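## Task

Take the water bottle standing behind the front row on the supply shelving's second shelf (the lowest shelf counts as the first) and place it upright on the cart's top tray. Every other item on that shelf must remain on the shelf, upright and not piled on another. At the end, open the gripper and back away. Anything toppling over or finishing at a tilt fails the task, and a result that stays in place only because the robot is holding it does not count.

## Robot and tools

Robot: a Hello Robot Stretch 3 with a single arm. It has a two-wheeled base (0.33 m long, 0.34 m wide), a lift that runs up a mast, and a telescoping arm that sticks out to the robot's right. The gripper cannot move forward on its own, so you reach along x by driving the base. The base has no sideways motion. A spin in place pivots about the point between the wheels, 0.05 m behind the front edge. With the arm in and the wrist folded, that spin clears a 0.28 m radius. An unfolded, level gripper reaches past that radius.

Frames: the base frame has its origin on the floor between the drive wheels, with x forward, y left and z up. hand_pose is reported in this frame and sits where the closed fingertips meet. With all wrist joints at zero, its x axis points up, its y axis points back toward the mast and its z axis points to the rear. The odometry frame is the base frame as it was when the scene started.

Tools:
- execute_actions: the argument "actions" is a list holding one action or none. An empty list only reports state and images. An action may contain "base", "joints", or both, and the motions start at the same moment.
  "base" takes exactly one key. translate_m is a relative drive in metres from where the base currently is, from -1 to 1, with positive meaning forward. rotate_rad is a relative in-place turn in radians, from -3.2 to 3.2, with positive meaning counter-clockwise (left).
  "joints" is a single object keyed by joint name. Each value is an absolute target, not an offset: lift_m 0 to 1.1 (height of the arm); arm_m 0 to 0.52 (extension); wrist_yaw_rad -1.345 to 4.42 (0 lines the gripper up with the arm, positive turns it toward the front, 3.0 folds it over the base); wrist_pitch_rad -1.57 to 0.451 (0 is level, negative tips the fingertips down); wrist_roll_rad -2.911 to 2.911 (0 means fingers side by side); gripper_m -0.089 to 0.179 (larger is wider; the real fingertip gap is about 0.007 smaller when nearly shut and 0.025 smaller when fully open, and it is zero below 0.007); head_pan_rad -3.953 to 1.73 (0 faces forward, positive turns left, -1.57 faces along the arm); head_tilt_rad -1.53 to 0.419 (negative looks down).
  "contact_limits" optionally takes arm_m, an effort percentage from 1 to 100, which halts the arm when its effort reaches that value. Lower values are gentler, but a value that is too low halts at once.
  "cameras" is a list drawn from head_camera, nav_camera, wrist_camera and all. Omitted or null returns every camera, and [] returns none.
  A call with an unknown key or an out-of-range value is rejected and nothing moves. A joint left out of an action may still be driving toward its earlier target.
- wait: seconds from 0 to 10. Nothing new is commanded, and the call returns the usual state and images.
- zoom_image: camera plus region [x0, y0, x1, y1] in that camera's latest image pixels, measured from the top-left corner, at most 504 by 504.
- finished_scene: scene (1 or 2). It cannot be undone and reports whether the task succeeded. Once a stop is reported, any later calls in the same reply for that scene are skipped.

Result lines: joint_positions are the current joint values. base_status and joint_status can read done, off_target (came to rest short of the target and may still be pushing), contact_stop (the arm or lift hit something and went slack until its next command), time_out, or torque_fault (a wrist servo switched off for 10 s after straining). on_its_own covers what the call did not command; "held at" there gives the target being held. motor_effort is the percentage of maximum, positive toward higher joint values, with the peak in brackets; it is noisy and biased. contact_limits gives the active, default and maximum values. lidar_m lists 12 distances in 30-degree sectors: the 1st points ahead, then they go counter-clockwise (4th left, 7th behind, 10th right), and "-" means nothing was seen. The lidar plane is 0.17 m above the floor and misses clear objects. wrist_depth_mm and head_depth_mm are 7x7 grids of median depth in mm. The head grid follows the sideways image. base_odometry counts wheel travel, so slip is included. turned_by_wheels and turned_by_imu give the rotation since the last result. base_tilt is in degrees, with positive forward or right. The pictures line gives the order of the images. Camera calibrations: head_camera is 896x504 pinhole, nav_camera is 672x504 fisheye, wrist_camera is 644x364. Both head cameras follow head pan and tilt.

Gripping: to grasp, command gripper_m below the object's width. To let go, command at least 0.02 above the value at which the fingers made contact. The reading alone does not prove you are holding anything.

Speed: the base moves fast only when the arm is stowed (lift_m under 0.30, arm_m under 0.03, wrist_yaw_rad over 2.54). Otherwise it is limited to 0.10 m/s.

Avoid these:
- Fold or unfold the wrist only with lift_m between 0.32 and 0.95, pitch at -0.4 and roll near 0. With yaw below -0.4, keep pitch at -0.5 or lower.
- Arm pushes above about 0.45 m of gripper height, repeated pushes, and driving while the gripper is caught on something can all tip the robot. If base_tilt shows a lean, free the gripper, undo the last motion in small steps, and lower lift_m to about 0.2 if needed.
- Avoid drops, slams, knocking shelf items over and long strain on the wrist. Loose objects may occasionally get nudged by outside forces. Release and withdraw before you end a scene, and keep robot motion time short.

Each tool is called as a command line: name --argument value for each argument, lists and objects as JSON in quotes; but a table of rows of numbers goes row by row, as --pt "numbers of a row", without its own name.

## Session

execute_actions --actions '[]'

Scene clock: 0.00 s.
base_odometry: x=+0.000 y=+0.000 heading=+0.000 (m, m, rad; odometry frame)
turned_by_wheels: +0.000 (rad since the last result)
turned_by_imu: +0.000 (rad since the last result)
base_tilt: forward=+1.0 right=+1.5 (deg)
lidar_m: 2.34 2.24 1.19 1.14 1.45 1.47 1.68 1.71 2.31 1.91 2.28 2.44
head_depth_mm: 1869 2597 2615 2619 2347 2360 2084 / 1854 2592 2588 2599 2314 2350 2082 / 1827 2568 2559 2630 2313 2318 2104 / 1831 2584 2570 2585 2289 2320 2143 / 1810 2577 2559 2584 2277 2304 2148 / 1783 2525 2544 2575 2566 2595 2168 / 1960 2495 2540 2541 2565 2571 2183
base_status: not commanded
joint_positions: lift_m=+0.374 arm_m=-0.001 wrist_yaw_rad=+3.025 wrist_pitch_rad=-0.475 wrist_roll_rad=-0.014 gripper_m=+0.037 head_pan_rad=+0.008 head_tilt_rad=+0.014
joint_status: not commanded
motor_effort: left_wheel=+0 right_wheel=+0 lift_m=+34 arm_m=+0 wrist_yaw_rad=+0 wrist_pitch_rad=+5 wrist_roll_rad=+1 gripper_m=+0 head_pan_rad=+1 head_tilt_rad=+2 (%)
hand_pose: x=+0.0039 y=+0.0714 z=+0.3742 quat_wxyz=(+0.205, +0.691, +0.128, +0.681) (m; base frame)
wrist_depth_mm: - - - - - - - / - - - - - - - / - - - - - - - / 802 807 835 842 815 830 828 / 673 659 - 679 671 655 663 / 563 574 - 582 578 569 576 / 504 517 - - 496 494 492
pictures: head_camera (sideways: a quarter turn clockwise sets it upright), nav_camera (sideways: a quarter turn counterclockwise sets it upright), wrist_camera
Images, in order (width x height): head_camera 896x504, nav_camera 672x504, wrist_camera 644x364.

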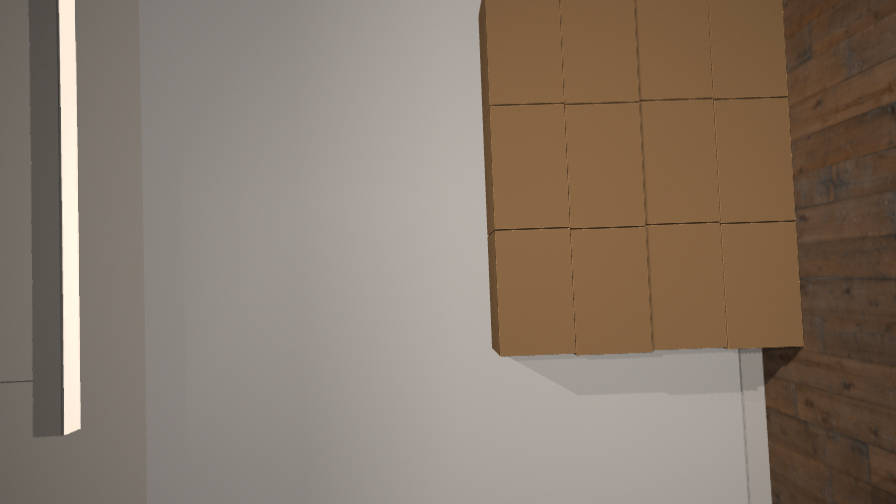

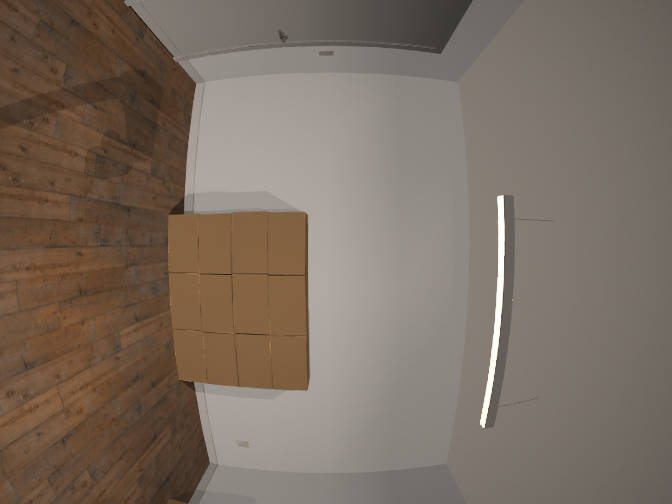

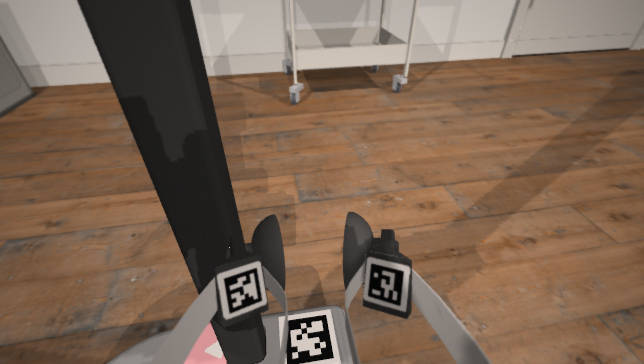

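execute_actions --actions '[{"joints":{"head_pan_rad":1.57,"head_tilt_rad":-0.4}}]' --cameras '["nav_camera","head_camera"]'

execute_actions --actions '[{"joints":{"head_pan_rad":-3.1,"head_tilt_rad":-0.4}}]' --cameras '["nav_camera","head_camera"]'

execute_actions --actions '[{"joints":{"head_pan_rad":-1.57,"head_tilt_rad":-0.4}}]' --cameras '["nav_camera","head_camera"]'

Scene clock: 1.47 s.
base_odometry: x=+0.000 y=+0.000 heading=+0.000 (m, m, rad; odometry frame)
turned_by_wheels: +0.000 (rad since the last result)
turned_by_imu: +0.000 (rad since the last result)
base_tilt: forward=+1.0 right=+1.5 (deg)
lidar_m: 2.34 2.24 1.19 1.14 1.45 1.47 1.68 1.71 2.32 1.91 2.29 2.45
head_depth_mm: 1339 1438 1563 1646 1829 1587 1348 / 1328 1429 1561 1564 1622 1586 1353 / 1319 1419 1540 1496 1629 1590 1352 / 1315 1410 1522 1599 1771 1599 1358 / 1299 1398 1517 1644 1831 1678 1360 / 1289 1382 1503 1641 1785 1668 1367 / 1278 1377 1481 1624 1777 1683 1386
base_status: not commanded
joint_positions: lift_m=+0.374 arm_m=-0.001 wrist_yaw_rad=+3.025 wrist_pitch_rad=-0.475 wrist_roll_rad=-0.014 gripper_m=+0.037 head_pan_rad=+1.563 head_tilt_rad=-0.395
joint_status: all done
motor_effort: left_wheel=+0(0) right_wheel=+0(0) lift_m=+34(34) arm_m=+0(0) wrist_yaw_rad=+0(0) wrist_pitch_rad=+5(5) wrist_roll_rad=+1(0) gripper_m=+1(1) head_pan_rad=+3(39) head_tilt_rad=-2(22) (%)
hand_pose: x=+0.0039 y=+0.0714 z=+0.3742 quat_wxyz=(+0.205, +0.691, +0.128, +0.681) (m; base frame)
wrist_depth_mm: - - - - - - - / - - - - - - - / - - - - - - - / 825 803 812 809 800 825 795 / 679 678 - 668 674 656 679 / 579 568 - 568 585 561 571 / 498 504 - - 492 495 497
pictures: head_camera (sideways: a quarter turn clockwise sets it upright), nav_camera (sideways: a quarter turn counterclockwise sets it upright)
camera_calibration (this result's frames):
head_camera: T_world_to_cam=[[-0.046011, -0.391799, -0.9189, 1.22023], [-0.998848, 0.030612, 0.0369618, -0.0417637], [0.0136477, 0.919541, -0.392756, 0.47245], [0, 0, 0, 1]] pos_world=[0.00798045, 0.0449256, 1.30837]
nav_camera: T_world_to_cam=[[-0.00650121, 0.364517, 0.931174, -1.17358], [0.9999, -0.00930188, 0.0106223, 0.0331226], [0.0125337, 0.93115, -0.36442, 0.435187], [0, 0, 0, 1]] pos_world=[-0.0462035, 0.0228748, 1.25105]
Images, in order (width x height): head_camera 896x504, nav_camera 672x504.

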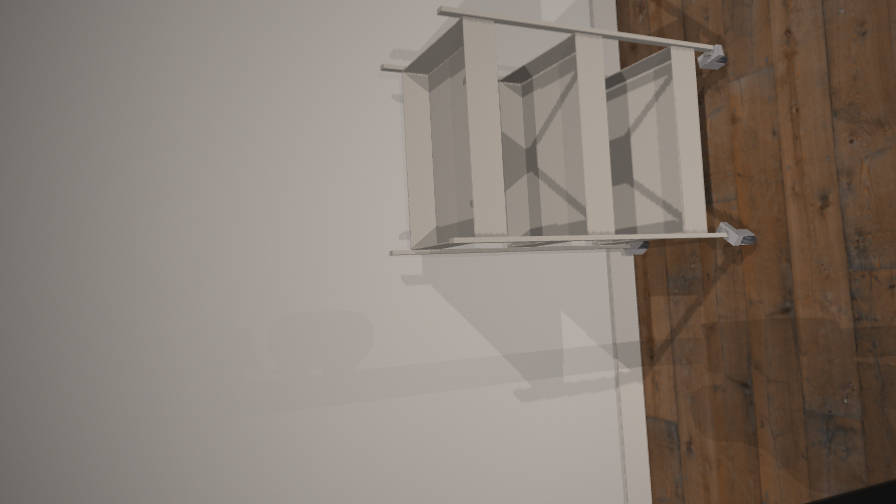

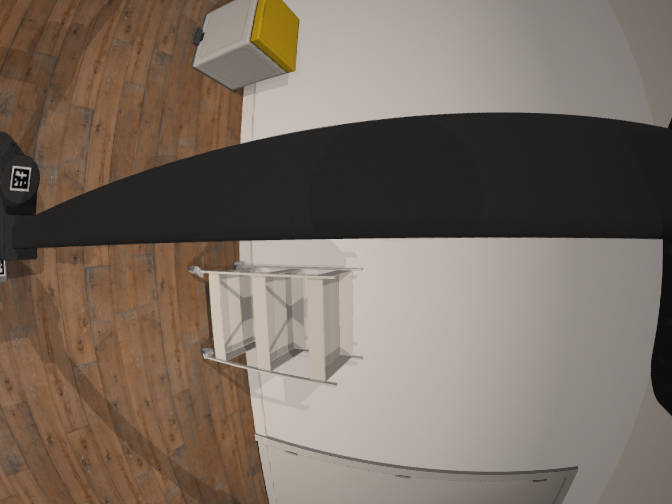

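Scene clock: 3.93 s.
base_odometry: x=+0.000 y=+0.000 heading=+0.000 (m, m, rad; odometry frame)
turned_by_wheels: +0.000 (rad since the last result)
turned_by_imu: +0.000 (rad since the last result)
base_tilt: forward=+1.1 right=+1.5 (deg)
lidar_m: 2.34 2.23 1.19 1.14 1.45 1.47 1.68 1.72 2.32 1.91 2.28 2.45
head_depth_mm: 1808 1946 2126 2315 2133 1647 1354 / 1472 1658 1888 2213 2009 1659 1354 / 1550 1906 2081 2030 2018 1652 1362 / 1752 1897 2070 2055 2026 1666 1357 / 1734 1907 2052 1924 2057 1668 1369 / 1736 1893 1907 1876 1973 1683 1373 / 1545 1625 1750 2242 2167 1691 1374
base_status: not commanded
joint_positions: lift_m=+0.374 arm_m=-0.001 wrist_yaw_rad=+3.025 wrist_pitch_rad=-0.475 wrist_roll_rad=-0.014 gripper_m=+0.037 head_pan_rad=-3.093 head_tilt_rad=-0.395
joint_status: all done
motor_effort: left_wheel=+0(0) right_wheel=+0(1) lift_m=+33(35) arm_m=-1(0) wrist_yaw_rad=+0(0) wrist_pitch_rad=+5(5) wrist_roll_rad=+0(1) gripper_m=-2(0) head_pan_rad=-2(40) head_tilt_rad=-2(1) (%)
hand_pose: x=+0.0039 y=+0.0714 z=+0.3742 quat_wxyz=(+0.205, +0.691, +0.128, +0.681) (m; base frame)
wrist_depth_mm: - - - - - - - / - - - - - - - / - - - - - - - / 826 828 814 818 801 796 812 / 668 679 - 663 671 663 661 / 570 568 - 559 575 569 577 / 501 511 - - 485 485 493
pictures: head_camera (sideways: a quarter turn clockwise sets it upright), nav_camera (sideways: a quarter turn counterclockwise sets it upright)
camera_calibration (this result's frames):
head_camera: T_world_to_cam=[[0.394062, -0.0236554, -0.91878, 1.21739], [0.0261946, -0.998974, 0.0369549, -0.0480075], [-0.918711, -0.0386295, -0.393038, 0.478504], [0, 0, 0, 1]] pos_world=[-0.0388618, -0.000675997, 1.30835]
nav_camera: T_world_to_cam=[[-0.363843, -0.0272215, 0.931063, -1.17126], [-0.0475446, 0.998813, 0.0106227, 0.0395115], [-0.930246, -0.040402, -0.364705, 0.441309], [0, 0, 0, 1]] pos_world=[-0.0137497, -0.0535183, 1.25104]
Images, in order (width x height): head_camera 896x504, nav_camera 672x504.

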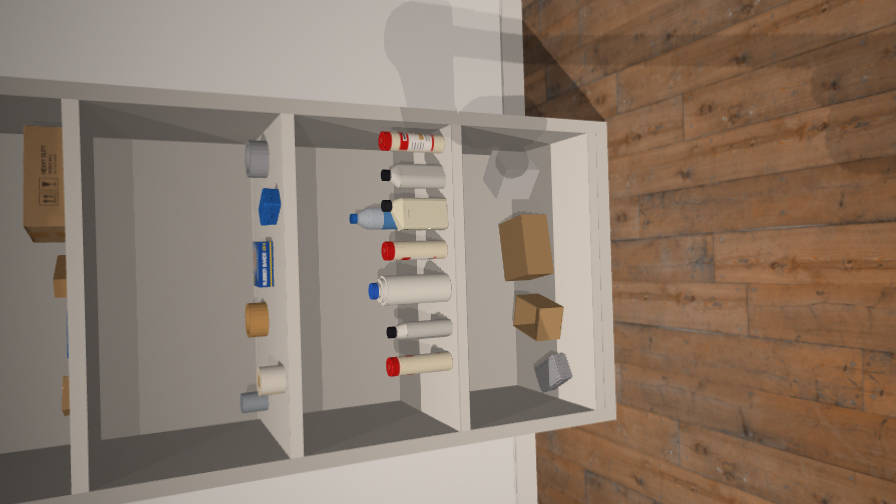

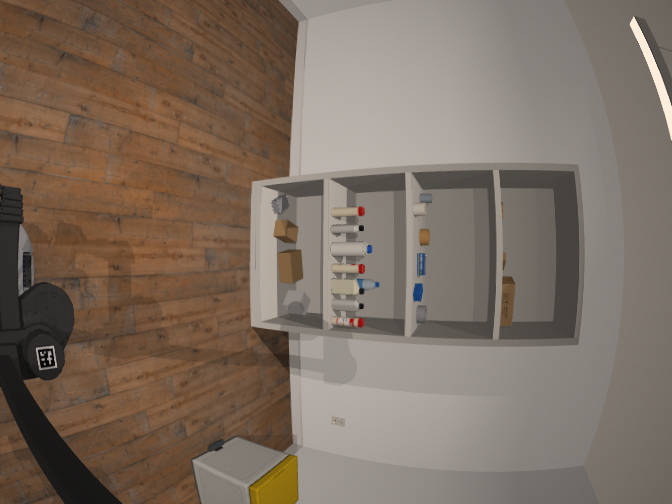

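Scene clock: 5.20 s.
base_odometry: x=+0.000 y=+0.000 heading=+0.000 (m, m, rad; odometry frame)
turned_by_wheels: +0.000 (rad since the last result)
turned_by_imu: +0.000 (rad since the last result)
base_tilt: forward=+1.1 right=+1.4 (deg)
lidar_m: 2.35 2.24 1.19 1.14 1.45 1.47 1.68 1.71 2.32 1.91 2.28 2.45
head_depth_mm: 1909 2076 2247 2454 2109 1652 1348 / 1902 2053 2217 2436 2134 1659 1348 / 1874 2036 2154 2116 2142 1653 1364 / 1872 2010 1993 2052 2139 1670 1361 / 1863 2001 2122 2358 2150 1664 1366 / 1851 1996 2150 2365 2173 1667 1373 / 1839 1978 2128 2338 2184 1689 1369
base_status: not commanded
joint_positions: lift_m=+0.374 arm_m=-0.001 wrist_yaw_rad=+3.025 wrist_pitch_rad=-0.475 wrist_roll_rad=-0.014 gripper_m=+0.037 head_pan_rad=-1.577 head_tilt_rad=-0.395
joint_status: all done
motor_effort: left_wheel=+0(0) right_wheel=+0(0) lift_m=+34(35) arm_m=-1(0) wrist_yaw_rad=+0(0) wrist_pitch_rad=+5(5) wrist_roll_rad=+1(0) gripper_m=-1(1) head_pan_rad=+3(38) head_tilt_rad=-1(3) (%)
hand_pose: x=+0.0039 y=+0.0714 z=+0.3742 quat_wxyz=(+0.205, +0.691, +0.128, +0.681) (m; base frame)
wrist_depth_mm: - - - - - - - / - - - - - - - / - - - - - - - / 827 810 810 810 821 829 834 / 673 686 - 674 667 678 673 / 582 570 - 572 590 567 568 / 496 513 - - 491 485 489
pictures: head_camera (sideways: a quarter turn clockwise sets it upright), nav_camera (sideways: a quarter turn counterclockwise sets it upright)
camera_calibration (this result's frames):
head_camera: T_world_to_cam=[[0.0453878, 0.392153, -0.91878, 1.21951], [0.998895, -0.02903, 0.0369549, -0.0539409], [-0.0121802, -0.919442, -0.393038, 0.472974], [0, 0, 0, 1]] pos_world=[0.00429124, -0.0449305, 1.30835]
nav_camera: T_world_to_cam=[[0.00708079, -0.364791, 0.931062, -1.17352], [-0.999914, 0.00770373, 0.0106227, 0.045321], [-0.0110477, -0.931058, -0.364705, 0.435702], [0, 0, 0, 1]] pos_world=[0.0584401, -0.0227758, 1.25104]
Images, in order (width x height): head_camera 896x504, nav_camera 672x504.

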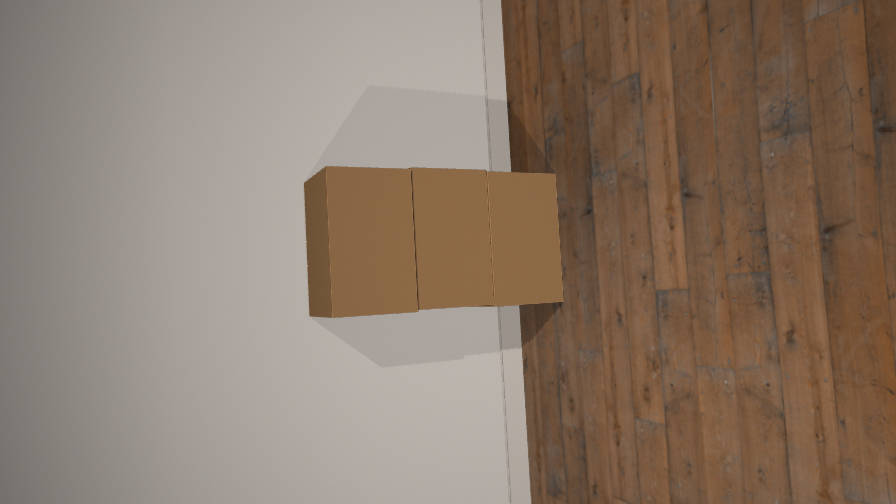

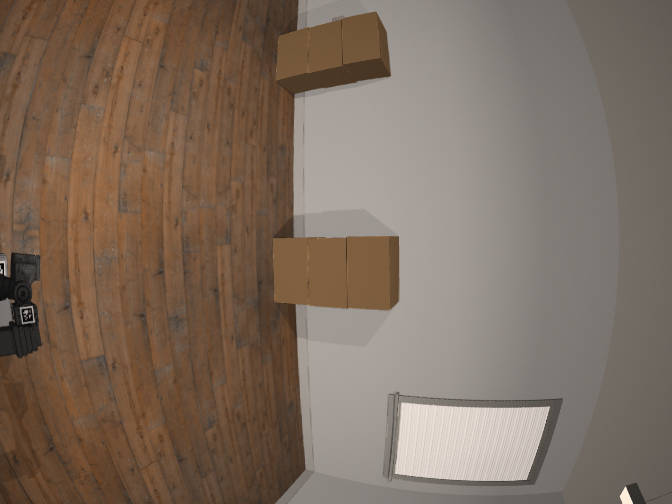

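execute_actions --actions '[{"joints":{"lift_m":0.28}}]' --cameras '[]'

execute_actions --actions '[{"base":{"translate_m":-1.0}}]' --cameras '[]'

execute_actions --actions '[{"base":{"translate_m":-0.15}}]' --cameras '[]'

execute_actions --actions '[{"base":{"rotate_rad":-1.57},"joints":{"head_pan_rad":-1.57,"head_tilt_rad":-0.75}}]' --cameras '["head_camera"]'

Scene clock: 7.60 s.
base_odometry: x=+0.000 y=+0.000 heading=+0.000 (m, m, rad; odometry frame)
turned_by_wheels: +0.000 (rad since the last result)
turned_by_imu: +0.000 (rad since the last result)
base_tilt: forward=+1.1 right=+1.5 (deg)
lidar_m: 2.34 2.24 1.19 1.14 1.45 1.47 1.68 1.71 2.31 1.91 2.28 2.45
head_depth_mm: 1913 2068 2247 2455 2113 1638 1354 / 1891 2045 2217 2423 2144 1653 1355 / 1889 2050 2146 2146 2139 1650 1358 / 1887 2013 2003 2059 2160 1665 1360 / 1866 2006 2129 2344 2154 1678 1363 / 1853 1985 2151 2350 2170 1676 1369 / 1842 1969 2146 2318 2182 1675 1369
base_status: not commanded
joint_positions: lift_m=+0.281 arm_m=-0.001 wrist_yaw_rad=+3.025 wrist_pitch_rad=-0.475 wrist_roll_rad=-0.014 gripper_m=+0.037 head_pan_rad=-1.577 head_tilt_rad=-0.395
joint_status: all done
motor_effort: left_wheel=+0(0) right_wheel=+0(0) lift_m=+16(29) arm_m=-1(1) wrist_yaw_rad=+0(0) wrist_pitch_rad=+5(5) wrist_roll_rad=+1(1) gripper_m=-1(0) head_pan_rad=+3(4) head_tilt_rad=-1(1) (%)
hand_pose: x=+0.0039 y=+0.0714 z=+0.2808 quat_wxyz=(+0.206, +0.691, +0.128, +0.681) (m; base frame)
wrist_depth_mm: - - - - - - - / - - - - - - - / 871 888 851 844 843 829 860 / 663 662 664 666 651 653 661 / 550 546 - 557 548 543 548 / 473 482 - - 483 462 460 / - - - - 403 394 399
pictures: none
No camera images: the call's "cameras" was empty. Leave "cameras" out to get every camera's image.

Scene clock: 12.53 s.
base_odometry: x=-1.000 y=+0.000 heading=+0.000 (m, m, rad; odometry frame)
turned_by_wheels: +0.000 (rad since the last result)
turned_by_imu: +0.001 (rad since the last result)
base_tilt: forward=+1.1 right=+1.5 (deg)
lidar_m: 3.34 1.62 1.56 1.04 1.08 0.73 0.85 0.82 1.55 2.24 2.03 2.97
head_depth_mm: 1941 2096 2277 2498 2130 1637 1353 / 1908 2058 2269 2456 2111 1655 1359 / 1897 2047 2226 2414 2143 1663 1355 / 1880 2035 2217 2401 2141 1666 1363 / 1870 2030 2197 2388 2136 1667 1365 / 1886 2015 2175 2366 2166 1670 1374 / 1859 1995 2138 2212 2162 1678 1371
base_status: done
joint_positions: lift_m=+0.281 arm_m=-0.001 wrist_yaw_rad=+3.025 wrist_pitch_rad=-0.475 wrist_roll_rad=-0.014 gripper_m=+0.037 head_pan_rad=-1.577 head_tilt_rad=-0.395
joint_status: not commanded
motor_effort: left_wheel=+0(10) right_wheel=+0(8) lift_m=+16(16) arm_m=+0(1) wrist_yaw_rad=+0(0) wrist_pitch_rad=+5(5) wrist_roll_rad=+1(0) gripper_m=+0(0) head_pan_rad=+3(4) head_tilt_rad=-2(1) (%)
hand_pose: x=+0.0039 y=+0.0714 z=+0.2807 quat_wxyz=(+0.206, +0.691, +0.128, +0.681) (m; base frame)
wrist_depth_mm: - - 951 - - - - / - - - - - - - / 873 850 845 852 839 839 844 / 671 665 670 659 669 663 671 / 549 552 - 549 540 550 545 / 467 489 - - 468 461 462 / - - - - 402 398 403
pictures: none
No camera images: the call's "cameras" was empty. Leave "cameras" out to get every camera's image.

Scene clock: 14.53 s.
base_odometry: x=-1.150 y=+0.000 heading=+0.000 (m, m, rad; odometry frame)
turned_by_wheels: +0.000 (rad since the last result)
turned_by_imu: +0.000 (rad since the last result)
base_tilt: forward=+1.1 right=+1.4 (deg)
lidar_m: 3.48 1.66 1.60 1.04 1.42 0.60 0.70 0.74 0.71 2.24 2.08 3.10
head_depth_mm: 1938 2102 2264 2400 2118 1643 1345 / 1928 2061 2245 2458 2124 1670 1357 / 1914 2054 2223 2453 2139 1651 1356 / 1900 2050 2190 2415 2155 1665 1367 / 1892 1999 2204 2416 2169 1670 1363 / 1865 2017 2203 2366 2184 1688 1365 / 1872 2002 2158 2367 2185 1687 1375
base_status: done
joint_positions: lift_m=+0.281 arm_m=-0.001 wrist_yaw_rad=+3.025 wrist_pitch_rad=-0.475 wrist_roll_rad=-0.014 gripper_m=+0.037 head_pan_rad=-1.577 head_tilt_rad=-0.395
joint_status: not commanded
motor_effort: left_wheel=+0(11) right_wheel=+0(7) lift_m=+16(15) arm_m=+0(0) wrist_yaw_rad=+0(0) wrist_pitch_rad=+5(5) wrist_roll_rad=+0(0) gripper_m=+0(0) head_pan_rad=+3(3) head_tilt_rad=-2(2) (%)
hand_pose: x=+0.0039 y=+0.0714 z=+0.2807 quat_wxyz=(+0.206, +0.691, +0.128, +0.681) (m; base frame)
wrist_depth_mm: - - 930 - - - - / - - - - - - - / 871 833 850 860 835 826 821 / 658 656 651 648 661 649 654 / 539 537 - 558 553 542 545 / 462 485 - - 472 471 459 / - - - - 403 405 401
pictures: none
No camera images: the call's "cameras" was empty. Leave "cameras" out to get every camera's image.

Scene clock: 16.67 s.
base_odometry: x=-1.150 y=+0.000 heading=-1.570 (m, m, rad; odometry frame)
turned_by_wheels: -1.570 (rad since the last result)
turned_by_imu: -1.546 (rad since the last result)
base_tilt: forward=+1.1 right=+1.4 (deg)
lidar_m: 2.24 2.09 3.10 3.46 1.66 1.59 1.04 1.40 0.60 0.70 0.68 0.71
head_depth_mm: 803 637 578 850 872 1224 1138 / 820 665 559 1061 881 1226 1141 / 809 689 553 1004 865 1227 1142 / 805 658 562 1034 869 1226 1138 / 801 629 563 1067 867 1227 1146 / 799 664 564 1068 858 1225 1150 / 781 671 566 1068 852 1227 1149
base_status: done
joint_positions: lift_m=+0.281 arm_m=-0.001 wrist_yaw_rad=+3.025 wrist_pitch_rad=-0.475 wrist_roll_rad=-0.014 gripper_m=+0.037 head_pan_rad=-1.577 head_tilt_rad=-0.741
joint_status: all done
motor_effort: left_wheel=+3(17) right_wheel=-3(9) lift_m=+15(16) arm_m=-1(1) wrist_yaw_rad=+0(0) wrist_pitch_rad=+5(5) wrist_roll_rad=+0(1) gripper_m=+0(0) head_pan_rad=+3(1) head_tilt_rad=-3(21) (%)
hand_pose: x=+0.0039 y=+0.0713 z=+0.2807 quat_wxyz=(+0.206, +0.691, +0.128, +0.681) (m; base frame)
wrist_depth_mm: - - - - - - - / - - - - - - - / 879 839 843 840 873 855 831 / 678 663 651 676 647 675 657 / 537 553 - 569 539 542 540 / 465 493 - - 473 457 462 / - - - - 407 400 396
pictures: head_camera (sideways: a quarter turn clockwise sets it upright)
camera_calibration (this result's frames):
head_camera: T_world_to_cam=[[0.0468341, 0.680455, -0.731292, 0.975043], [0.998847, -0.0396197, 0.0271037, -0.041101], [-0.0105306, -0.731718, -0.681526, 0.8483], [0, 0, 0, 1]] pos_world=[0.00432149, -0.0443847, 1.29229]
Images, in order (width x height): head_camera 896x504.

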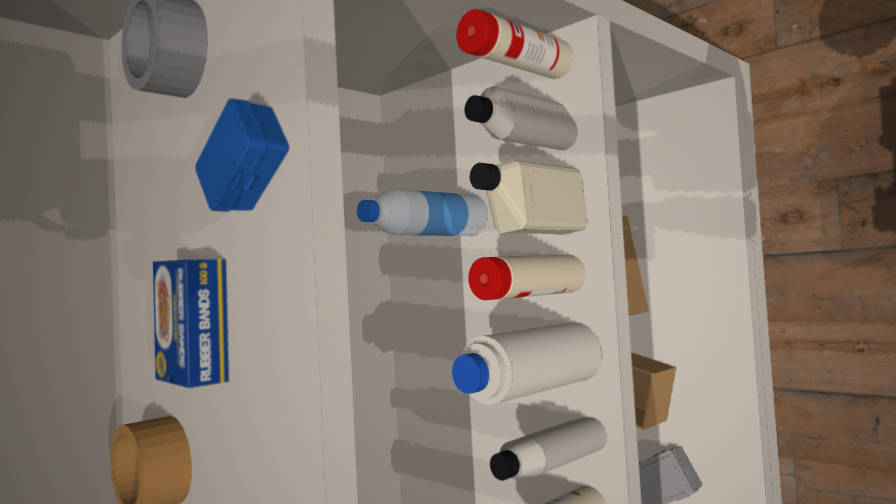

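execute_actions --actions '[{"joints":{"lift_m":0.6,"wrist_pitch_rad":-0.4}}]' --cameras '[]'

execute_actions --actions '[{"joints":{"wrist_yaw_rad":0,"gripper_m":0.08}}]' --cameras '[]'

execute_actions --actions '[{"joints":{"wrist_pitch_rad":0,"lift_m":0.7}}]'

Scene clock: 21.43 s.
base_odometry: x=-1.150 y=+0.000 heading=-1.570 (m, m, rad; odometry frame)
turned_by_wheels: +0.000 (rad since the last result)
turned_by_imu: +0.001 (rad since the last result)
base_tilt: forward=+1.1 right=+1.4 (deg)
lidar_m: 2.24 2.08 3.10 3.49 1.66 1.59 1.04 1.40 0.60 0.70 0.68 0.71
head_depth_mm: 800 638 578 853 873 1230 1159 / 820 666 560 1061 879 1227 1183 / 814 689 554 1003 865 1223 1183 / 808 659 562 1039 869 1224 1190 / 803 629 563 1065 867 1231 1162 / 797 665 565 1067 859 1228 1149 / 779 671 565 1068 850 1222 1149
base_status: not commanded
joint_positions: lift_m=+0.599 arm_m=-0.001 wrist_yaw_rad=+3.025 wrist_pitch_rad=-0.421 wrist_roll_rad=-0.014 gripper_m=+0.037 head_pan_rad=-1.577 head_tilt_rad=-0.741
joint_status: all done
motor_effort: left_wheel=+3(3) right_wheel=-3(3) lift_m=+52(56) arm_m=-1(0) wrist_yaw_rad=+0(0) wrist_pitch_rad=+7(8) wrist_roll_rad=+1(0) gripper_m=+0(1) head_pan_rad=+2(2) head_tilt_rad=-3(3) (%)
hand_pose: x=+0.0047 y=+0.0785 z=+0.6113 quat_wxyz=(+0.187, +0.694, +0.109, +0.687) (m; base frame)
wrist_depth_mm: - - - - - - - / - - - - - - - / - - - - - - - / - - - - - - - / - - - - - - - / 859 861 - 836 894 855 855 / 742 737 744 773 723 738 720
pictures: none
No camera images: the call's "cameras" was empty. Leave "cameras" out to get every camera's image.

Scene clock: 23.93 s.
base_odometry: x=-1.150 y=+0.000 heading=-1.570 (m, m, rad; odometry frame)
turned_by_wheels: +0.000 (rad since the last result)
turned_by_imu: +0.000 (rad since the last result)
base_tilt: forward=+1.1 right=+1.4 (deg)
lidar_m: 2.24 2.08 3.12 3.50 1.66 1.59 1.04 1.40 0.60 0.70 0.68 0.71
head_depth_mm: 801 638 578 854 873 1226 1164 / 818 666 560 1058 879 1224 1177 / 815 689 555 1002 868 1232 1186 / 809 660 562 1035 869 1250 1123 / 801 627 564 1066 869 1225 1154 / 796 663 565 1068 857 1228 1145 / 780 671 566 1070 855 1226 1149
base_status: not commanded
joint_positions: lift_m=+0.599 arm_m=-0.001 wrist_yaw_rad=+0.002 wrist_pitch_rad=-0.421 wrist_roll_rad=-0.014 gripper_m=+0.080 head_pan_rad=-1.577 head_tilt_rad=-0.741
joint_status: all done
motor_effort: left_wheel=+3(3) right_wheel=-3(3) lift_m=+51(51) arm_m=-1(0) wrist_yaw_rad=-1(2) wrist_pitch_rad=+7(7) wrist_roll_rad=+1(1) gripper_m=+0(80) head_pan_rad=+3(2) head_tilt_rad=-2(3) (%)
hand_pose: x=-0.0210 y=-0.3681 z=+0.6113 quat_wxyz=(+0.697, +0.150, -0.686, -0.146) (m; base frame)
wrist_depth_mm: 584 239 268 409 273 291 272 / 287 263 295 288 284 299 294 / 289 294 316 311 319 337 323 / 317 324 331 331 330 346 322 / 310 311 315 732 324 435 358 / 629 768 741 732 738 468 818 / 625 640 653 659 669 546 730
pictures: none
No camera images: the call's "cameras" was empty. Leave "cameras" out to get every camera's image.

Scene clock: 25.67 s.
base_odometry: x=-1.150 y=+0.000 heading=-1.570 (m, m, rad; odometry frame)
turned_by_wheels: +0.000 (rad since the last result)
turned_by_imu: +0.000 (rad since the last result)
base_tilt: forward=+1.1 right=+1.4 (deg)
lidar_m: 2.24 2.08 3.10 3.48 1.66 1.59 1.04 1.40 0.60 0.70 0.68 0.71
head_depth_mm: 802 638 578 851 874 1229 - / 819 665 559 1059 878 1227 - / 814 688 554 1003 867 1250 - / 809 659 562 1039 869 1271 1146 / 802 629 563 1067 857 1226 1145 / 798 664 566 1064 858 1230 1145 / 779 672 564 1071 854 1221 1154
base_status: not commanded
joint_positions: lift_m=+0.699 arm_m=-0.001 wrist_yaw_rad=+0.002 wrist_pitch_rad=-0.024 wrist_roll_rad=-0.014 gripper_m=+0.080 head_pan_rad=-1.577 head_tilt_rad=-0.741
joint_status: all done
motor_effort: left_wheel=+2(3) right_wheel=-3(3) lift_m=+52(55) arm_m=-1(0) wrist_yaw_rad=-2(2) wrist_pitch_rad=+8(6) wrist_roll_rad=+1(1) gripper_m=+0(0) head_pan_rad=+3(3) head_tilt_rad=-4(4) (%)
hand_pose: x=-0.0209 y=-0.3996 z=+0.8078 quat_wxyz=(+0.712, +0.010, -0.702, -0.008) (m; base frame)
wrist_depth_mm: 278 284 289 298 306 309 306 / 571 601 618 658 668 474 335 / 647 670 679 686 684 484 335 / 631 696 703 704 716 491 337 / 643 715 743 719 738 498 342 / 585 618 607 492 329 350 328 / 312 322 335 329 327 341 331
pictures: head_camera (sideways: a quarter turn clockwise sets it upright), nav_camera (sideways: a quarter turn counterclockwise sets it upright), wrist_camera
camera_calibration (this result's frames):
head_camera: T_world_to_cam=[[0.046834, 0.680455, -0.731292, 0.975043], [0.998847, -0.0396195, 0.0271037, -0.041101], [-0.0105306, -0.731718, -0.681526, 0.8483], [0, 0, 0, 1]] pos_world=[0.0043215, -0.0443847, 1.29229]
nav_camera: T_world_to_cam=[[0.00558413, -0.658867, 0.752239, -0.940322], [-0.99994, 0.00342461, 0.0104224, 0.0455867], [-0.00944312, -0.752252, -0.658808, 0.818349], [0, 0, 0, 1]] pos_world=[0.0585626, -0.00409817, 1.24601]
wrist_camera: T_world_to_cam=[[-0.998301, 0.0332861, -0.0478202, 0.0308467], [0.0533527, 0.192422, -0.979861, 0.905004], [-0.0234141, -0.980748, -0.193871, -0.0722497], [0, 0, 0, 1]] pos_world=[-0.0191818, -0.246028, 0.874246]
Images, in order (width x height): head_camera 896x504, nav_camera 672x504, wrist_camera 644x364.

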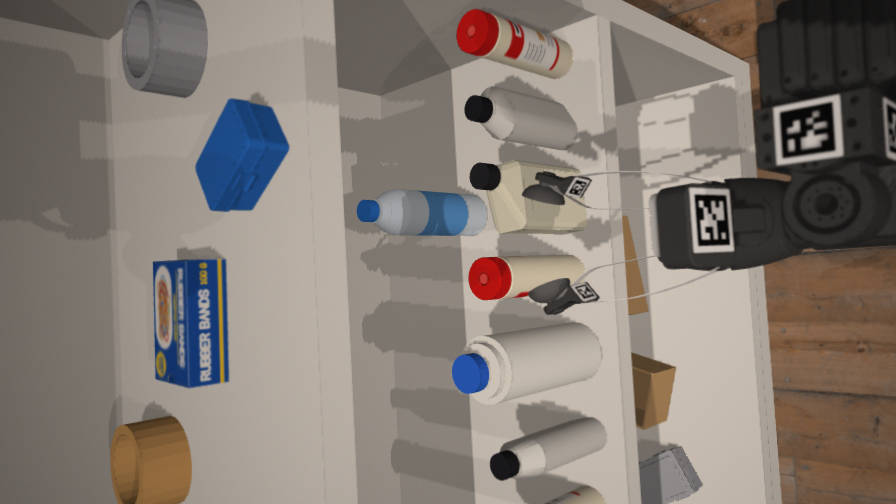

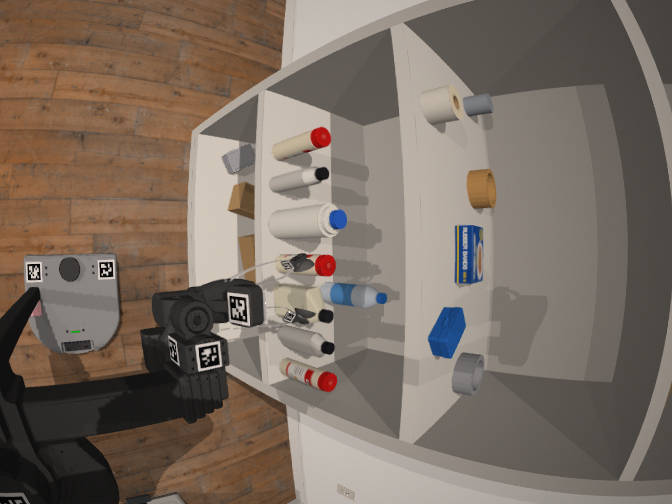

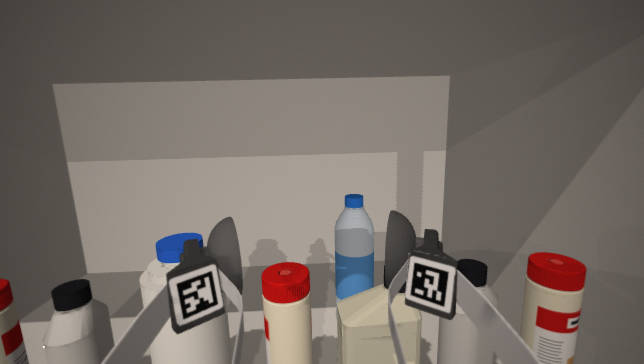

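execute_actions --actions '[{"base":{"translate_m":-0.054},"joints":{"lift_m":0.5,"gripper_m":0.125,"arm_m":0.08}}]' --cameras '["wrist_camera","head_camera"]'

Scene clock: 28.57 s.
base_odometry: x=-1.150 y=+0.054 heading=-1.570 (m, m, rad; odometry frame)
turned_by_wheels: +0.000 (rad since the last result)
turned_by_imu: +0.001 (rad since the last result)
base_tilt: forward=+1.1 right=+1.4 (deg)
lidar_m: 2.30 2.14 3.12 3.47 1.62 1.54 0.99 1.40 0.57 0.71 0.70 0.75
head_depth_mm: 708 650 579 764 882 1280 1141 / 817 645 560 1002 877 1192 - / 813 690 552 1067 866 1246 - / 807 690 562 961 857 1280 1121 / 802 636 563 1065 871 1230 1146 / 799 630 564 1070 852 1232 1148 / 792 671 566 1068 854 1230 1156
base_status: done
joint_positions: lift_m=+0.501 arm_m=+0.080 wrist_yaw_rad=+0.002 wrist_pitch_rad=-0.024 wrist_roll_rad=-0.014 gripper_m=+0.125 head_pan_rad=-1.577 head_tilt_rad=-0.741
joint_status: all done
motor_effort: left_wheel=+3(6) right_wheel=-3(9) lift_m=+14(46) arm_m=+2(3) wrist_yaw_rad=-1(2) wrist_pitch_rad=+8(8) wrist_roll_rad=+0(0) gripper_m=+0(80) head_pan_rad=+3(2) head_tilt_rad=-4(4) (%)
hand_pose: x=-0.0211 y=-0.4802 z=+0.6093 quat_wxyz=(+0.712, +0.009, -0.702, -0.008) (m; base frame)
wrist_depth_mm: 214 557 566 572 578 398 271 / 197 573 570 380 596 358 211 / 199 227 234 201 219 226 216 / 202 243 232 205 224 238 222 / 205 291 231 213 238 316 230 / 209 - 238 221 234 257 236 / 207 197 206 203 201 198 200
pictures: head_camera (sideways: a quarter turn clockwise sets it upright), wrist_camera
camera_calibration (this result's frames):
head_camera: T_world_to_cam=[[0.0468343, 0.680455, -0.731292, 0.975043], [0.998847, -0.0396199, 0.0271037, -0.041101], [-0.0105308, -0.731718, -0.681526, 0.8483], [0, 0, 0, 1]] pos_world=[0.00432148, -0.0443847, 1.29229]
wrist_camera: T_world_to_cam=[[-0.998277, 0.0340035, -0.0478281, 0.0242014], [0.0534934, 0.192164, -0.979904, 0.725931], [-0.0241293, -0.980774, -0.193652, -0.189951], [0, 0, 0, 1]] pos_world=[-0.0192562, -0.326619, 0.675715]
Images, in order (width x height): head_camera 896x504, wrist_camera 644x364.

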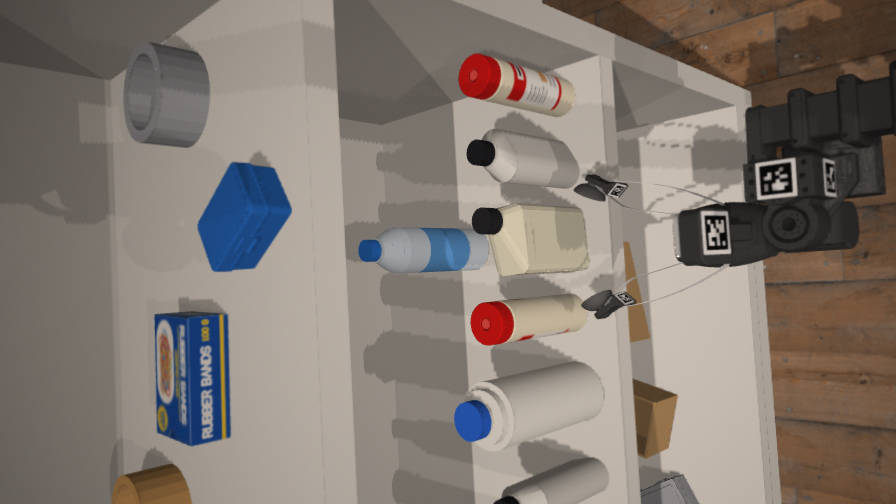

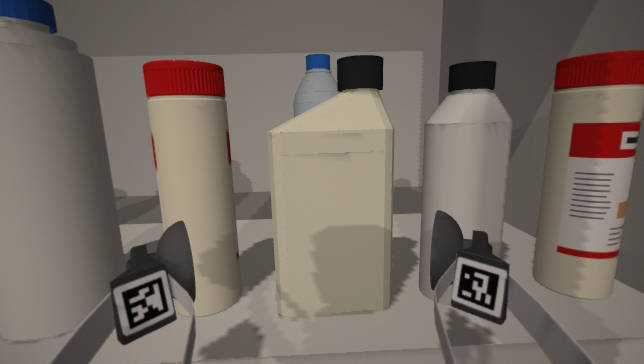

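execute_actions --actions '[{"base":{"translate_m":-0.01},"joints":{"gripper_m":0.113,"arm_m":0.125}}]' --cameras '["wrist_camera"]'

Scene clock: 30.23 s.
base_odometry: x=-1.150 y=+0.064 heading=-1.570 (m, m, rad; odometry frame)
turned_by_wheels: +0.000 (rad since the last result)
turned_by_imu: +0.000 (rad since the last result)
base_tilt: forward=+1.1 right=+1.4 (deg)
lidar_m: 2.31 2.14 3.15 3.46 1.63 1.52 0.98 1.40 0.56 0.71 0.70 0.76
head_depth_mm: 682 654 579 737 866 1298 1136 / 818 642 559 979 881 1152 - / 815 667 553 1064 868 1276 1110 / 809 690 549 940 851 1211 1137 / 805 647 564 1061 871 1227 1140 / 795 631 565 1065 848 1233 1145 / 792 665 565 1070 855 1235 1149
base_status: done
joint_positions: lift_m=+0.501 arm_m=+0.125 wrist_yaw_rad=+0.001 wrist_pitch_rad=-0.024 wrist_roll_rad=-0.014 gripper_m=+0.113 head_pan_rad=-1.577 head_tilt_rad=-0.741
joint_status: all done
motor_effort: left_wheel=+3(4) right_wheel=-3(9) lift_m=+15(16) arm_m=+2(3) wrist_yaw_rad=-1(1) wrist_pitch_rad=+8(8) wrist_roll_rad=+0(1) gripper_m=+0(52) head_pan_rad=+3(3) head_tilt_rad=-4(3) (%)
hand_pose: x=-0.0211 y=-0.5252 z=+0.6093 quat_wxyz=(+0.712, +0.009, -0.702, -0.008) (m; base frame)
wrist_depth_mm: 506 514 524 538 537 383 261 / 531 155 541 318 555 177 192 / 544 160 559 157 181 168 192 / 560 165 184 160 184 174 194 / 204 168 202 166 180 182 196 / 199 260 239 171 204 237 198 / 190 183 188 178 190 187 192
pictures: wrist_camera
camera_calibration (this result's frames):
wrist_camera: T_world_to_cam=[[-0.998276, 0.0340261, -0.0478281, 0.0257377], [0.0534978, 0.192163, -0.979904, 0.734578], [-0.0241515, -0.980773, -0.193652, -0.234088], [0, 0, 0, 1]] pos_world=[-0.0192585, -0.371621, 0.675715]
Images, in order (width x height): wrist_camera 644x364.

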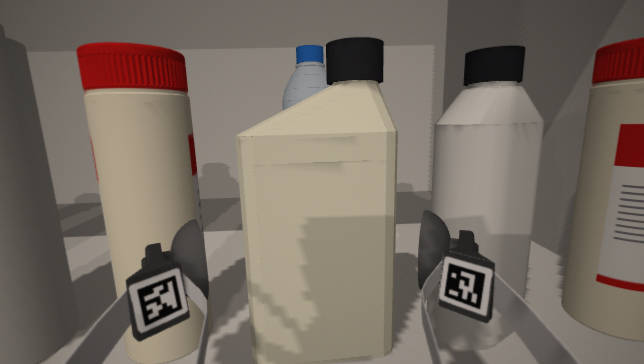

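execute_actions --actions '[{"joints":{"arm_m":0.175}}]' --cameras '["wrist_camera","head_camera"]'

Scene clock: 33.10 s.
base_odometry: x=-1.150 y=+0.064 heading=-1.570 (m, m, rad; odometry frame)
turned_by_wheels: +0.000 (rad since the last result)
turned_by_imu: +0.000 (rad since the last result)
base_tilt: forward=+1.1 right=+1.5 (deg)
lidar_m: 2.31 2.15 3.13 3.48 1.62 1.52 0.98 1.40 0.57 0.71 0.70 0.76
head_depth_mm: 682 654 579 739 869 1301 1141 / 819 644 561 969 881 1139 - / 812 669 554 1063 868 - 1138 / 809 689 549 939 826 1226 1142 / 802 648 563 1066 872 1231 1144 / 798 631 563 1070 849 1227 1146 / 791 666 566 1065 853 1225 1152
base_status: not commanded
joint_positions: lift_m=+0.501 arm_m=+0.175 wrist_yaw_rad=+0.001 wrist_pitch_rad=-0.024 wrist_roll_rad=-0.014 gripper_m=+0.113 head_pan_rad=-1.577 head_tilt_rad=-0.741
joint_status: all done
motor_effort: left_wheel=+3(3) right_wheel=-4(3) lift_m=+15(15) arm_m=+3(4) wrist_yaw_rad=-1(1) wrist_pitch_rad=+8(8) wrist_roll_rad=+0(1) gripper_m=+1(0) head_pan_rad=+3(3) head_tilt_rad=-3(3) (%)
hand_pose: x=-0.0211 y=-0.5752 z=+0.6093 quat_wxyz=(+0.712, +0.009, -0.702, -0.008) (m; base frame)
wrist_depth_mm: 468 469 473 283 480 380 239 / 125 149 488 121 495 385 136 / 128 147 111 109 114 138 131 / 131 148 108 111 115 138 137 / 136 145 111 114 118 141 145 / 141 142 116 118 123 141 152 / 190 159 121 122 128 153 173
pictures: head_camera (sideways: a quarter turn clockwise sets it upright), wrist_camera
camera_calibration (this result's frames):
head_camera: T_world_to_cam=[[0.0468343, 0.680455, -0.731292, 0.975043], [0.998847, -0.0396199, 0.0271037, -0.041101], [-0.0105308, -0.731718, -0.681526, 0.8483], [0, 0, 0, 1]] pos_world=[0.00432148, -0.0443847, 1.29229]
wrist_camera: T_world_to_cam=[[-0.998276, 0.0340314, -0.047828, 0.0274403], [0.0534987, 0.192162, -0.979904, 0.744184], [-0.0241567, -0.980773, -0.193652, -0.283117], [0, 0, 0, 1]] pos_world=[-0.019259, -0.421611, 0.675715]
Images, in order (width x height): head_camera 896x504, wrist_camera 644x364.

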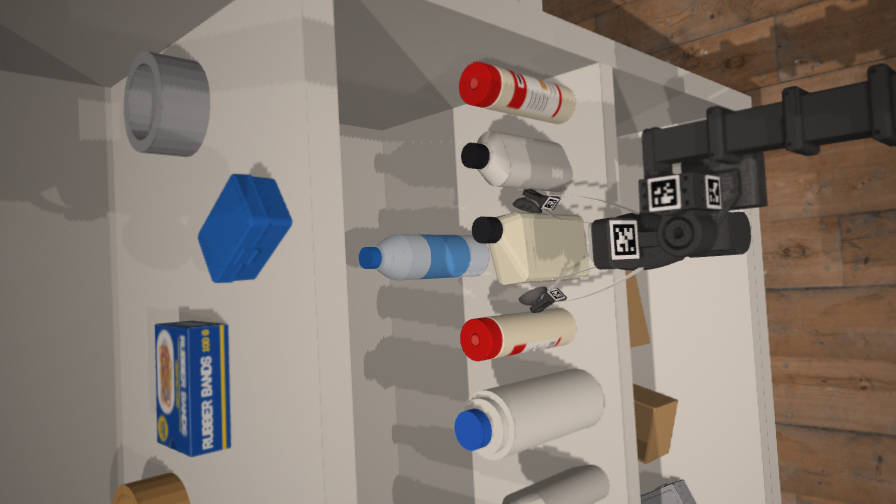

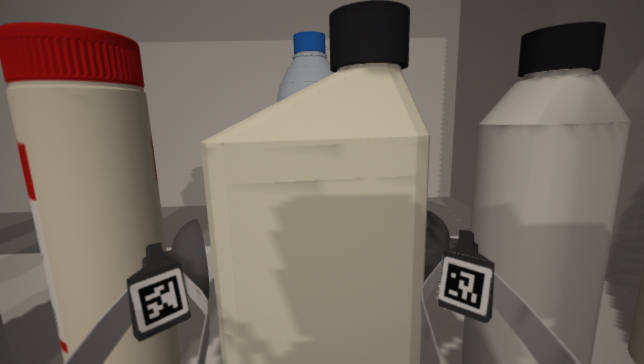

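Neighbours were nudged slightly but are still upright, so I'll grip now.

execute_actions --actions '[{"joints":{"gripper_m":0.04}}]' --cameras '[]'

execute_actions --actions '[{"joints":{"lift_m":0.52}}]' --cameras '[]'

execute_actions --actions '[{"joints":{"arm_m":0.02}}]' --cameras '[]'

execute_actions --actions '[{"base":{"translate_m":0.55}}]' --cameras '["wrist_camera","head_camera"]'

Scene clock: 34.57 s.
base_odometry: x=-1.150 y=+0.064 heading=-1.570 (m, m, rad; odometry frame)
turned_by_wheels: +0.000 (rad since the last result)
turned_by_imu: +0.000 (rad since the last result)
base_tilt: forward=+1.1 right=+1.4 (deg)
lidar_m: 2.31 2.14 3.14 3.48 1.62 1.52 0.98 1.40 0.57 0.71 0.70 0.76
head_depth_mm: 683 655 579 737 870 1297 1139 / 815 645 559 966 880 1137 - / 813 668 553 1059 870 - 1147 / 808 690 549 940 833 1220 1149 / 801 648 564 1059 871 1229 1145 / 797 631 563 1062 847 1225 1142 / 793 664 566 1070 854 1228 1151
base_status: not commanded
joint_positions: lift_m=+0.501 arm_m=+0.175 wrist_yaw_rad=+0.001 wrist_pitch_rad=-0.024 wrist_roll_rad=-0.014 gripper_m=+0.041 head_pan_rad=-1.577 head_tilt_rad=-0.741
joint_status: all done
motor_effort: left_wheel=+3(3) right_wheel=-3(3) lift_m=+15(15) arm_m=+2(3) wrist_yaw_rad=-2(1) wrist_pitch_rad=+8(8) wrist_roll_rad=+0(1) gripper_m=-23(95) head_pan_rad=+3(3) head_tilt_rad=-4(4) (%)
hand_pose: x=-0.0211 y=-0.5752 z=+0.6093 quat_wxyz=(+0.712, +0.009, -0.702, -0.008) (m; base frame)
wrist_depth_mm: 467 469 479 286 482 379 239 / 125 149 496 117 510 383 135 / 127 147 108 109 113 137 131 / 131 148 108 110 115 139 137 / 136 148 111 113 117 141 144 / 142 143 115 118 121 141 153 / 171 159 120 122 130 155 174
pictures: none
No camera images: the call's "cameras" was empty. Leave "cameras" out to get every camera's image.

Scene clock: 35.50 s.
base_odometry: x=-1.150 y=+0.064 heading=-1.570 (m, m, rad; odometry frame)
turned_by_wheels: +0.000 (rad since the last result)
turned_by_imu: +0.000 (rad since the last result)
base_tilt: forward=+1.1 right=+1.5 (deg)
lidar_m: 2.31 2.14 3.14 3.49 1.62 1.52 0.98 1.40 0.56 0.71 0.70 0.76
head_depth_mm: 682 654 578 735 864 1298 1144 / 816 643 560 972 881 1139 - / 813 669 553 1059 872 - 1140 / 809 691 549 907 828 1216 1141 / 802 647 562 1066 871 1233 1147 / 795 629 564 1068 850 1234 1148 / 793 665 564 1070 855 1232 1150
base_status: not commanded
joint_positions: lift_m=+0.519 arm_m=+0.175 wrist_yaw_rad=+0.001 wrist_pitch_rad=-0.024 wrist_roll_rad=-0.014 gripper_m=+0.044 head_pan_rad=-1.577 head_tilt_rad=-0.741
joint_status: all done
motor_effort: left_wheel=+3(3) right_wheel=-3(3) lift_m=+52(54) arm_m=+2(3) wrist_yaw_rad=-1(1) wrist_pitch_rad=+8(8) wrist_roll_rad=+1(1) gripper_m=-20(21) head_pan_rad=+3(3) head_tilt_rad=-2(3) (%)
hand_pose: x=-0.0211 y=-0.5752 z=+0.6277 quat_wxyz=(+0.712, +0.009, -0.702, -0.008) (m; base frame)
wrist_depth_mm: 474 468 470 482 482 380 261 / 468 487 492 117 499 384 241 / 127 148 108 109 113 152 139 / 131 148 108 110 115 139 138 / 136 148 111 114 118 141 145 / 140 144 115 118 121 142 153 / 182 159 120 122 129 154 174
pictures: none
No camera images: the call's "cameras" was empty. Leave "cameras" out to get every camera's image.

Scene clock: 37.90 s.
base_odometry: x=-1.150 y=+0.064 heading=-1.570 (m, m, rad; odometry frame)
turned_by_wheels: +0.000 (rad since the last result)
turned_by_imu: +0.000 (rad since the last result)
base_tilt: forward=+1.1 right=+1.4 (deg)
lidar_m: 2.31 2.14 3.14 3.47 1.62 1.52 0.98 1.40 0.56 0.71 0.70 0.76
head_depth_mm: 682 653 579 739 866 1297 1140 / 817 644 559 966 883 1200 1184 / 813 669 553 1064 871 1224 1185 / 808 690 549 978 891 1208 1127 / 803 647 563 1065 872 1228 1148 / 797 629 565 1066 847 1229 1150 / 792 664 565 1073 853 1232 1149
base_status: not commanded
joint_positions: lift_m=+0.519 arm_m=+0.020 wrist_yaw_rad=+0.001 wrist_pitch_rad=-0.024 wrist_roll_rad=-0.014 gripper_m=+0.044 head_pan_rad=-1.577 head_tilt_rad=-0.741
joint_status: all done
motor_effort: left_wheel=+3(3) right_wheel=-4(3) lift_m=+52(52) arm_m=-4(5) wrist_yaw_rad=-1(1) wrist_pitch_rad=+8(8) wrist_roll_rad=+0(1) gripper_m=-20(21) head_pan_rad=+2(3) head_tilt_rad=-3(2) (%)
hand_pose: x=-0.0212 y=-0.4209 z=+0.6276 quat_wxyz=(+0.712, +0.009, -0.702, -0.008) (m; base frame)
wrist_depth_mm: 610 619 626 617 512 386 262 / 243 612 647 118 527 388 264 / 240 278 108 109 113 284 267 / 251 289 109 110 115 292 269 / 258 291 111 114 117 297 268 / 273 274 115 118 121 294 261 / 249 250 120 122 129 261 266
pictures: none
No camera images: the call's "cameras" was empty. Leave "cameras" out to get every camera's image.

Scene clock: 44.37 s.
base_odometry: x=-1.149 y=-0.486 heading=-1.570 (m, m, rad; odometry frame)
turned_by_wheels: +0.000 (rad since the last result)
turned_by_imu: +0.000 (rad since the last result)
base_tilt: forward=+1.1 right=+1.5 (deg)
lidar_m: 1.76 1.65 2.47 3.49 2.29 2.03 1.52 0.95 0.69 0.49 1.00 1.36
head_depth_mm: 792 683 557 1055 876 1224 1139 / 813 630 546 1064 868 1227 1180 / 806 690 560 1064 878 1220 1179 / 787 691 562 1063 890 964 1129 / 456 469 534 680 1449 1286 1146 / 773 909 1070 1276 1472 1309 1143 / 807 920 1065 1262 1463 1318 1149
base_status: done
joint_positions: lift_m=+0.519 arm_m=+0.020 wrist_yaw_rad=+0.001 wrist_pitch_rad=-0.024 wrist_roll_rad=-0.014 gripper_m=+0.044 head_pan_rad=-1.577 head_tilt_rad=-0.741
joint_status: not commanded
motor_effort: left_wheel=+3(8) right_wheel=-4(5) lift_m=+51(52) arm_m=-4(3) wrist_yaw_rad=-1(0) wrist_pitch_rad=+8(8) wrist_roll_rad=+1(0) gripper_m=-20(20) head_pan_rad=+3(2) head_tilt_rad=-3(2) (%)
hand_pose: x=-0.0212 y=-0.4209 z=+0.6276 quat_wxyz=(+0.712, +0.009, -0.702, -0.008) (m; base frame)
wrist_depth_mm: 614 629 205 617 633 639 643 / 626 639 208 117 643 667 667 / 668 655 109 109 113 283 271 / 673 670 108 110 115 282 270 / 709 694 111 114 118 300 277 / 718 716 115 118 122 291 278 / 745 782 120 122 129 257 259
pictures: head_camera (sideways: a quarter turn clockwise sets it upright), wrist_camera
camera_calibration (this result's frames):
head_camera: T_world_to_cam=[[0.0468341, 0.680455, -0.731292, 0.975043], [0.998847, -0.0396197, 0.0271037, -0.041101], [-0.0105306, -0.731718, -0.681526, 0.8483], [0, 0, 0, 1]] pos_world=[0.00432149, -0.0443847, 1.29229]
wrist_camera: T_world_to_cam=[[-0.998265, 0.0343886, -0.0478033, 0.0231195], [0.0535608, 0.19285, -0.979765, 0.732728], [-0.0244739, -0.980625, -0.194357, -0.127726], [0, 0, 0, 1]] pos_world=[-0.019292, -0.267353, 0.694183]
Images, in order (width x height): head_camera 896x504, wrist_camera 644x364.

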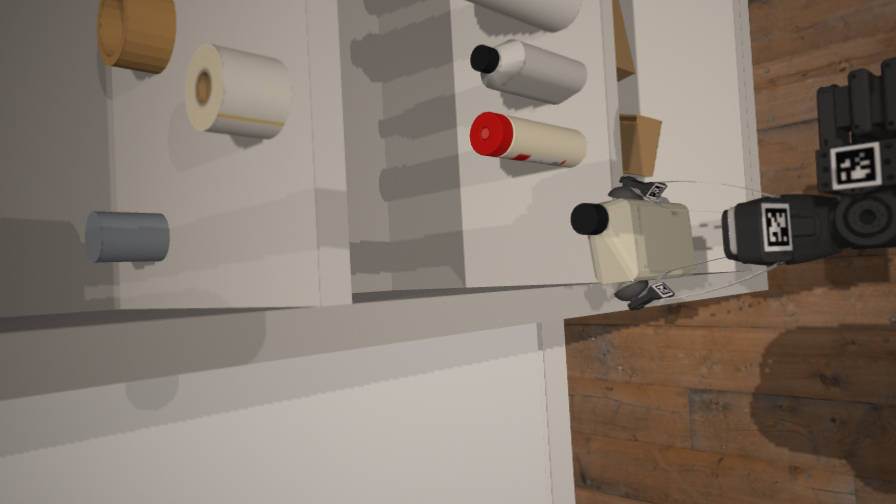

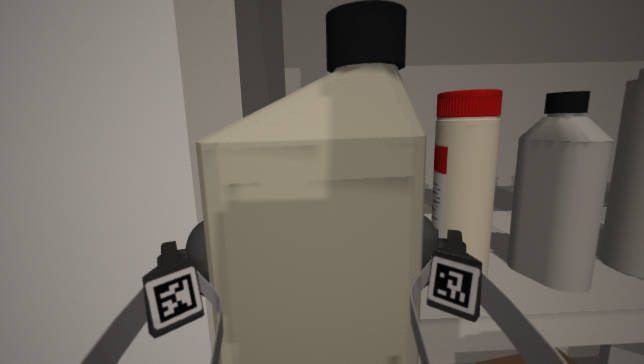

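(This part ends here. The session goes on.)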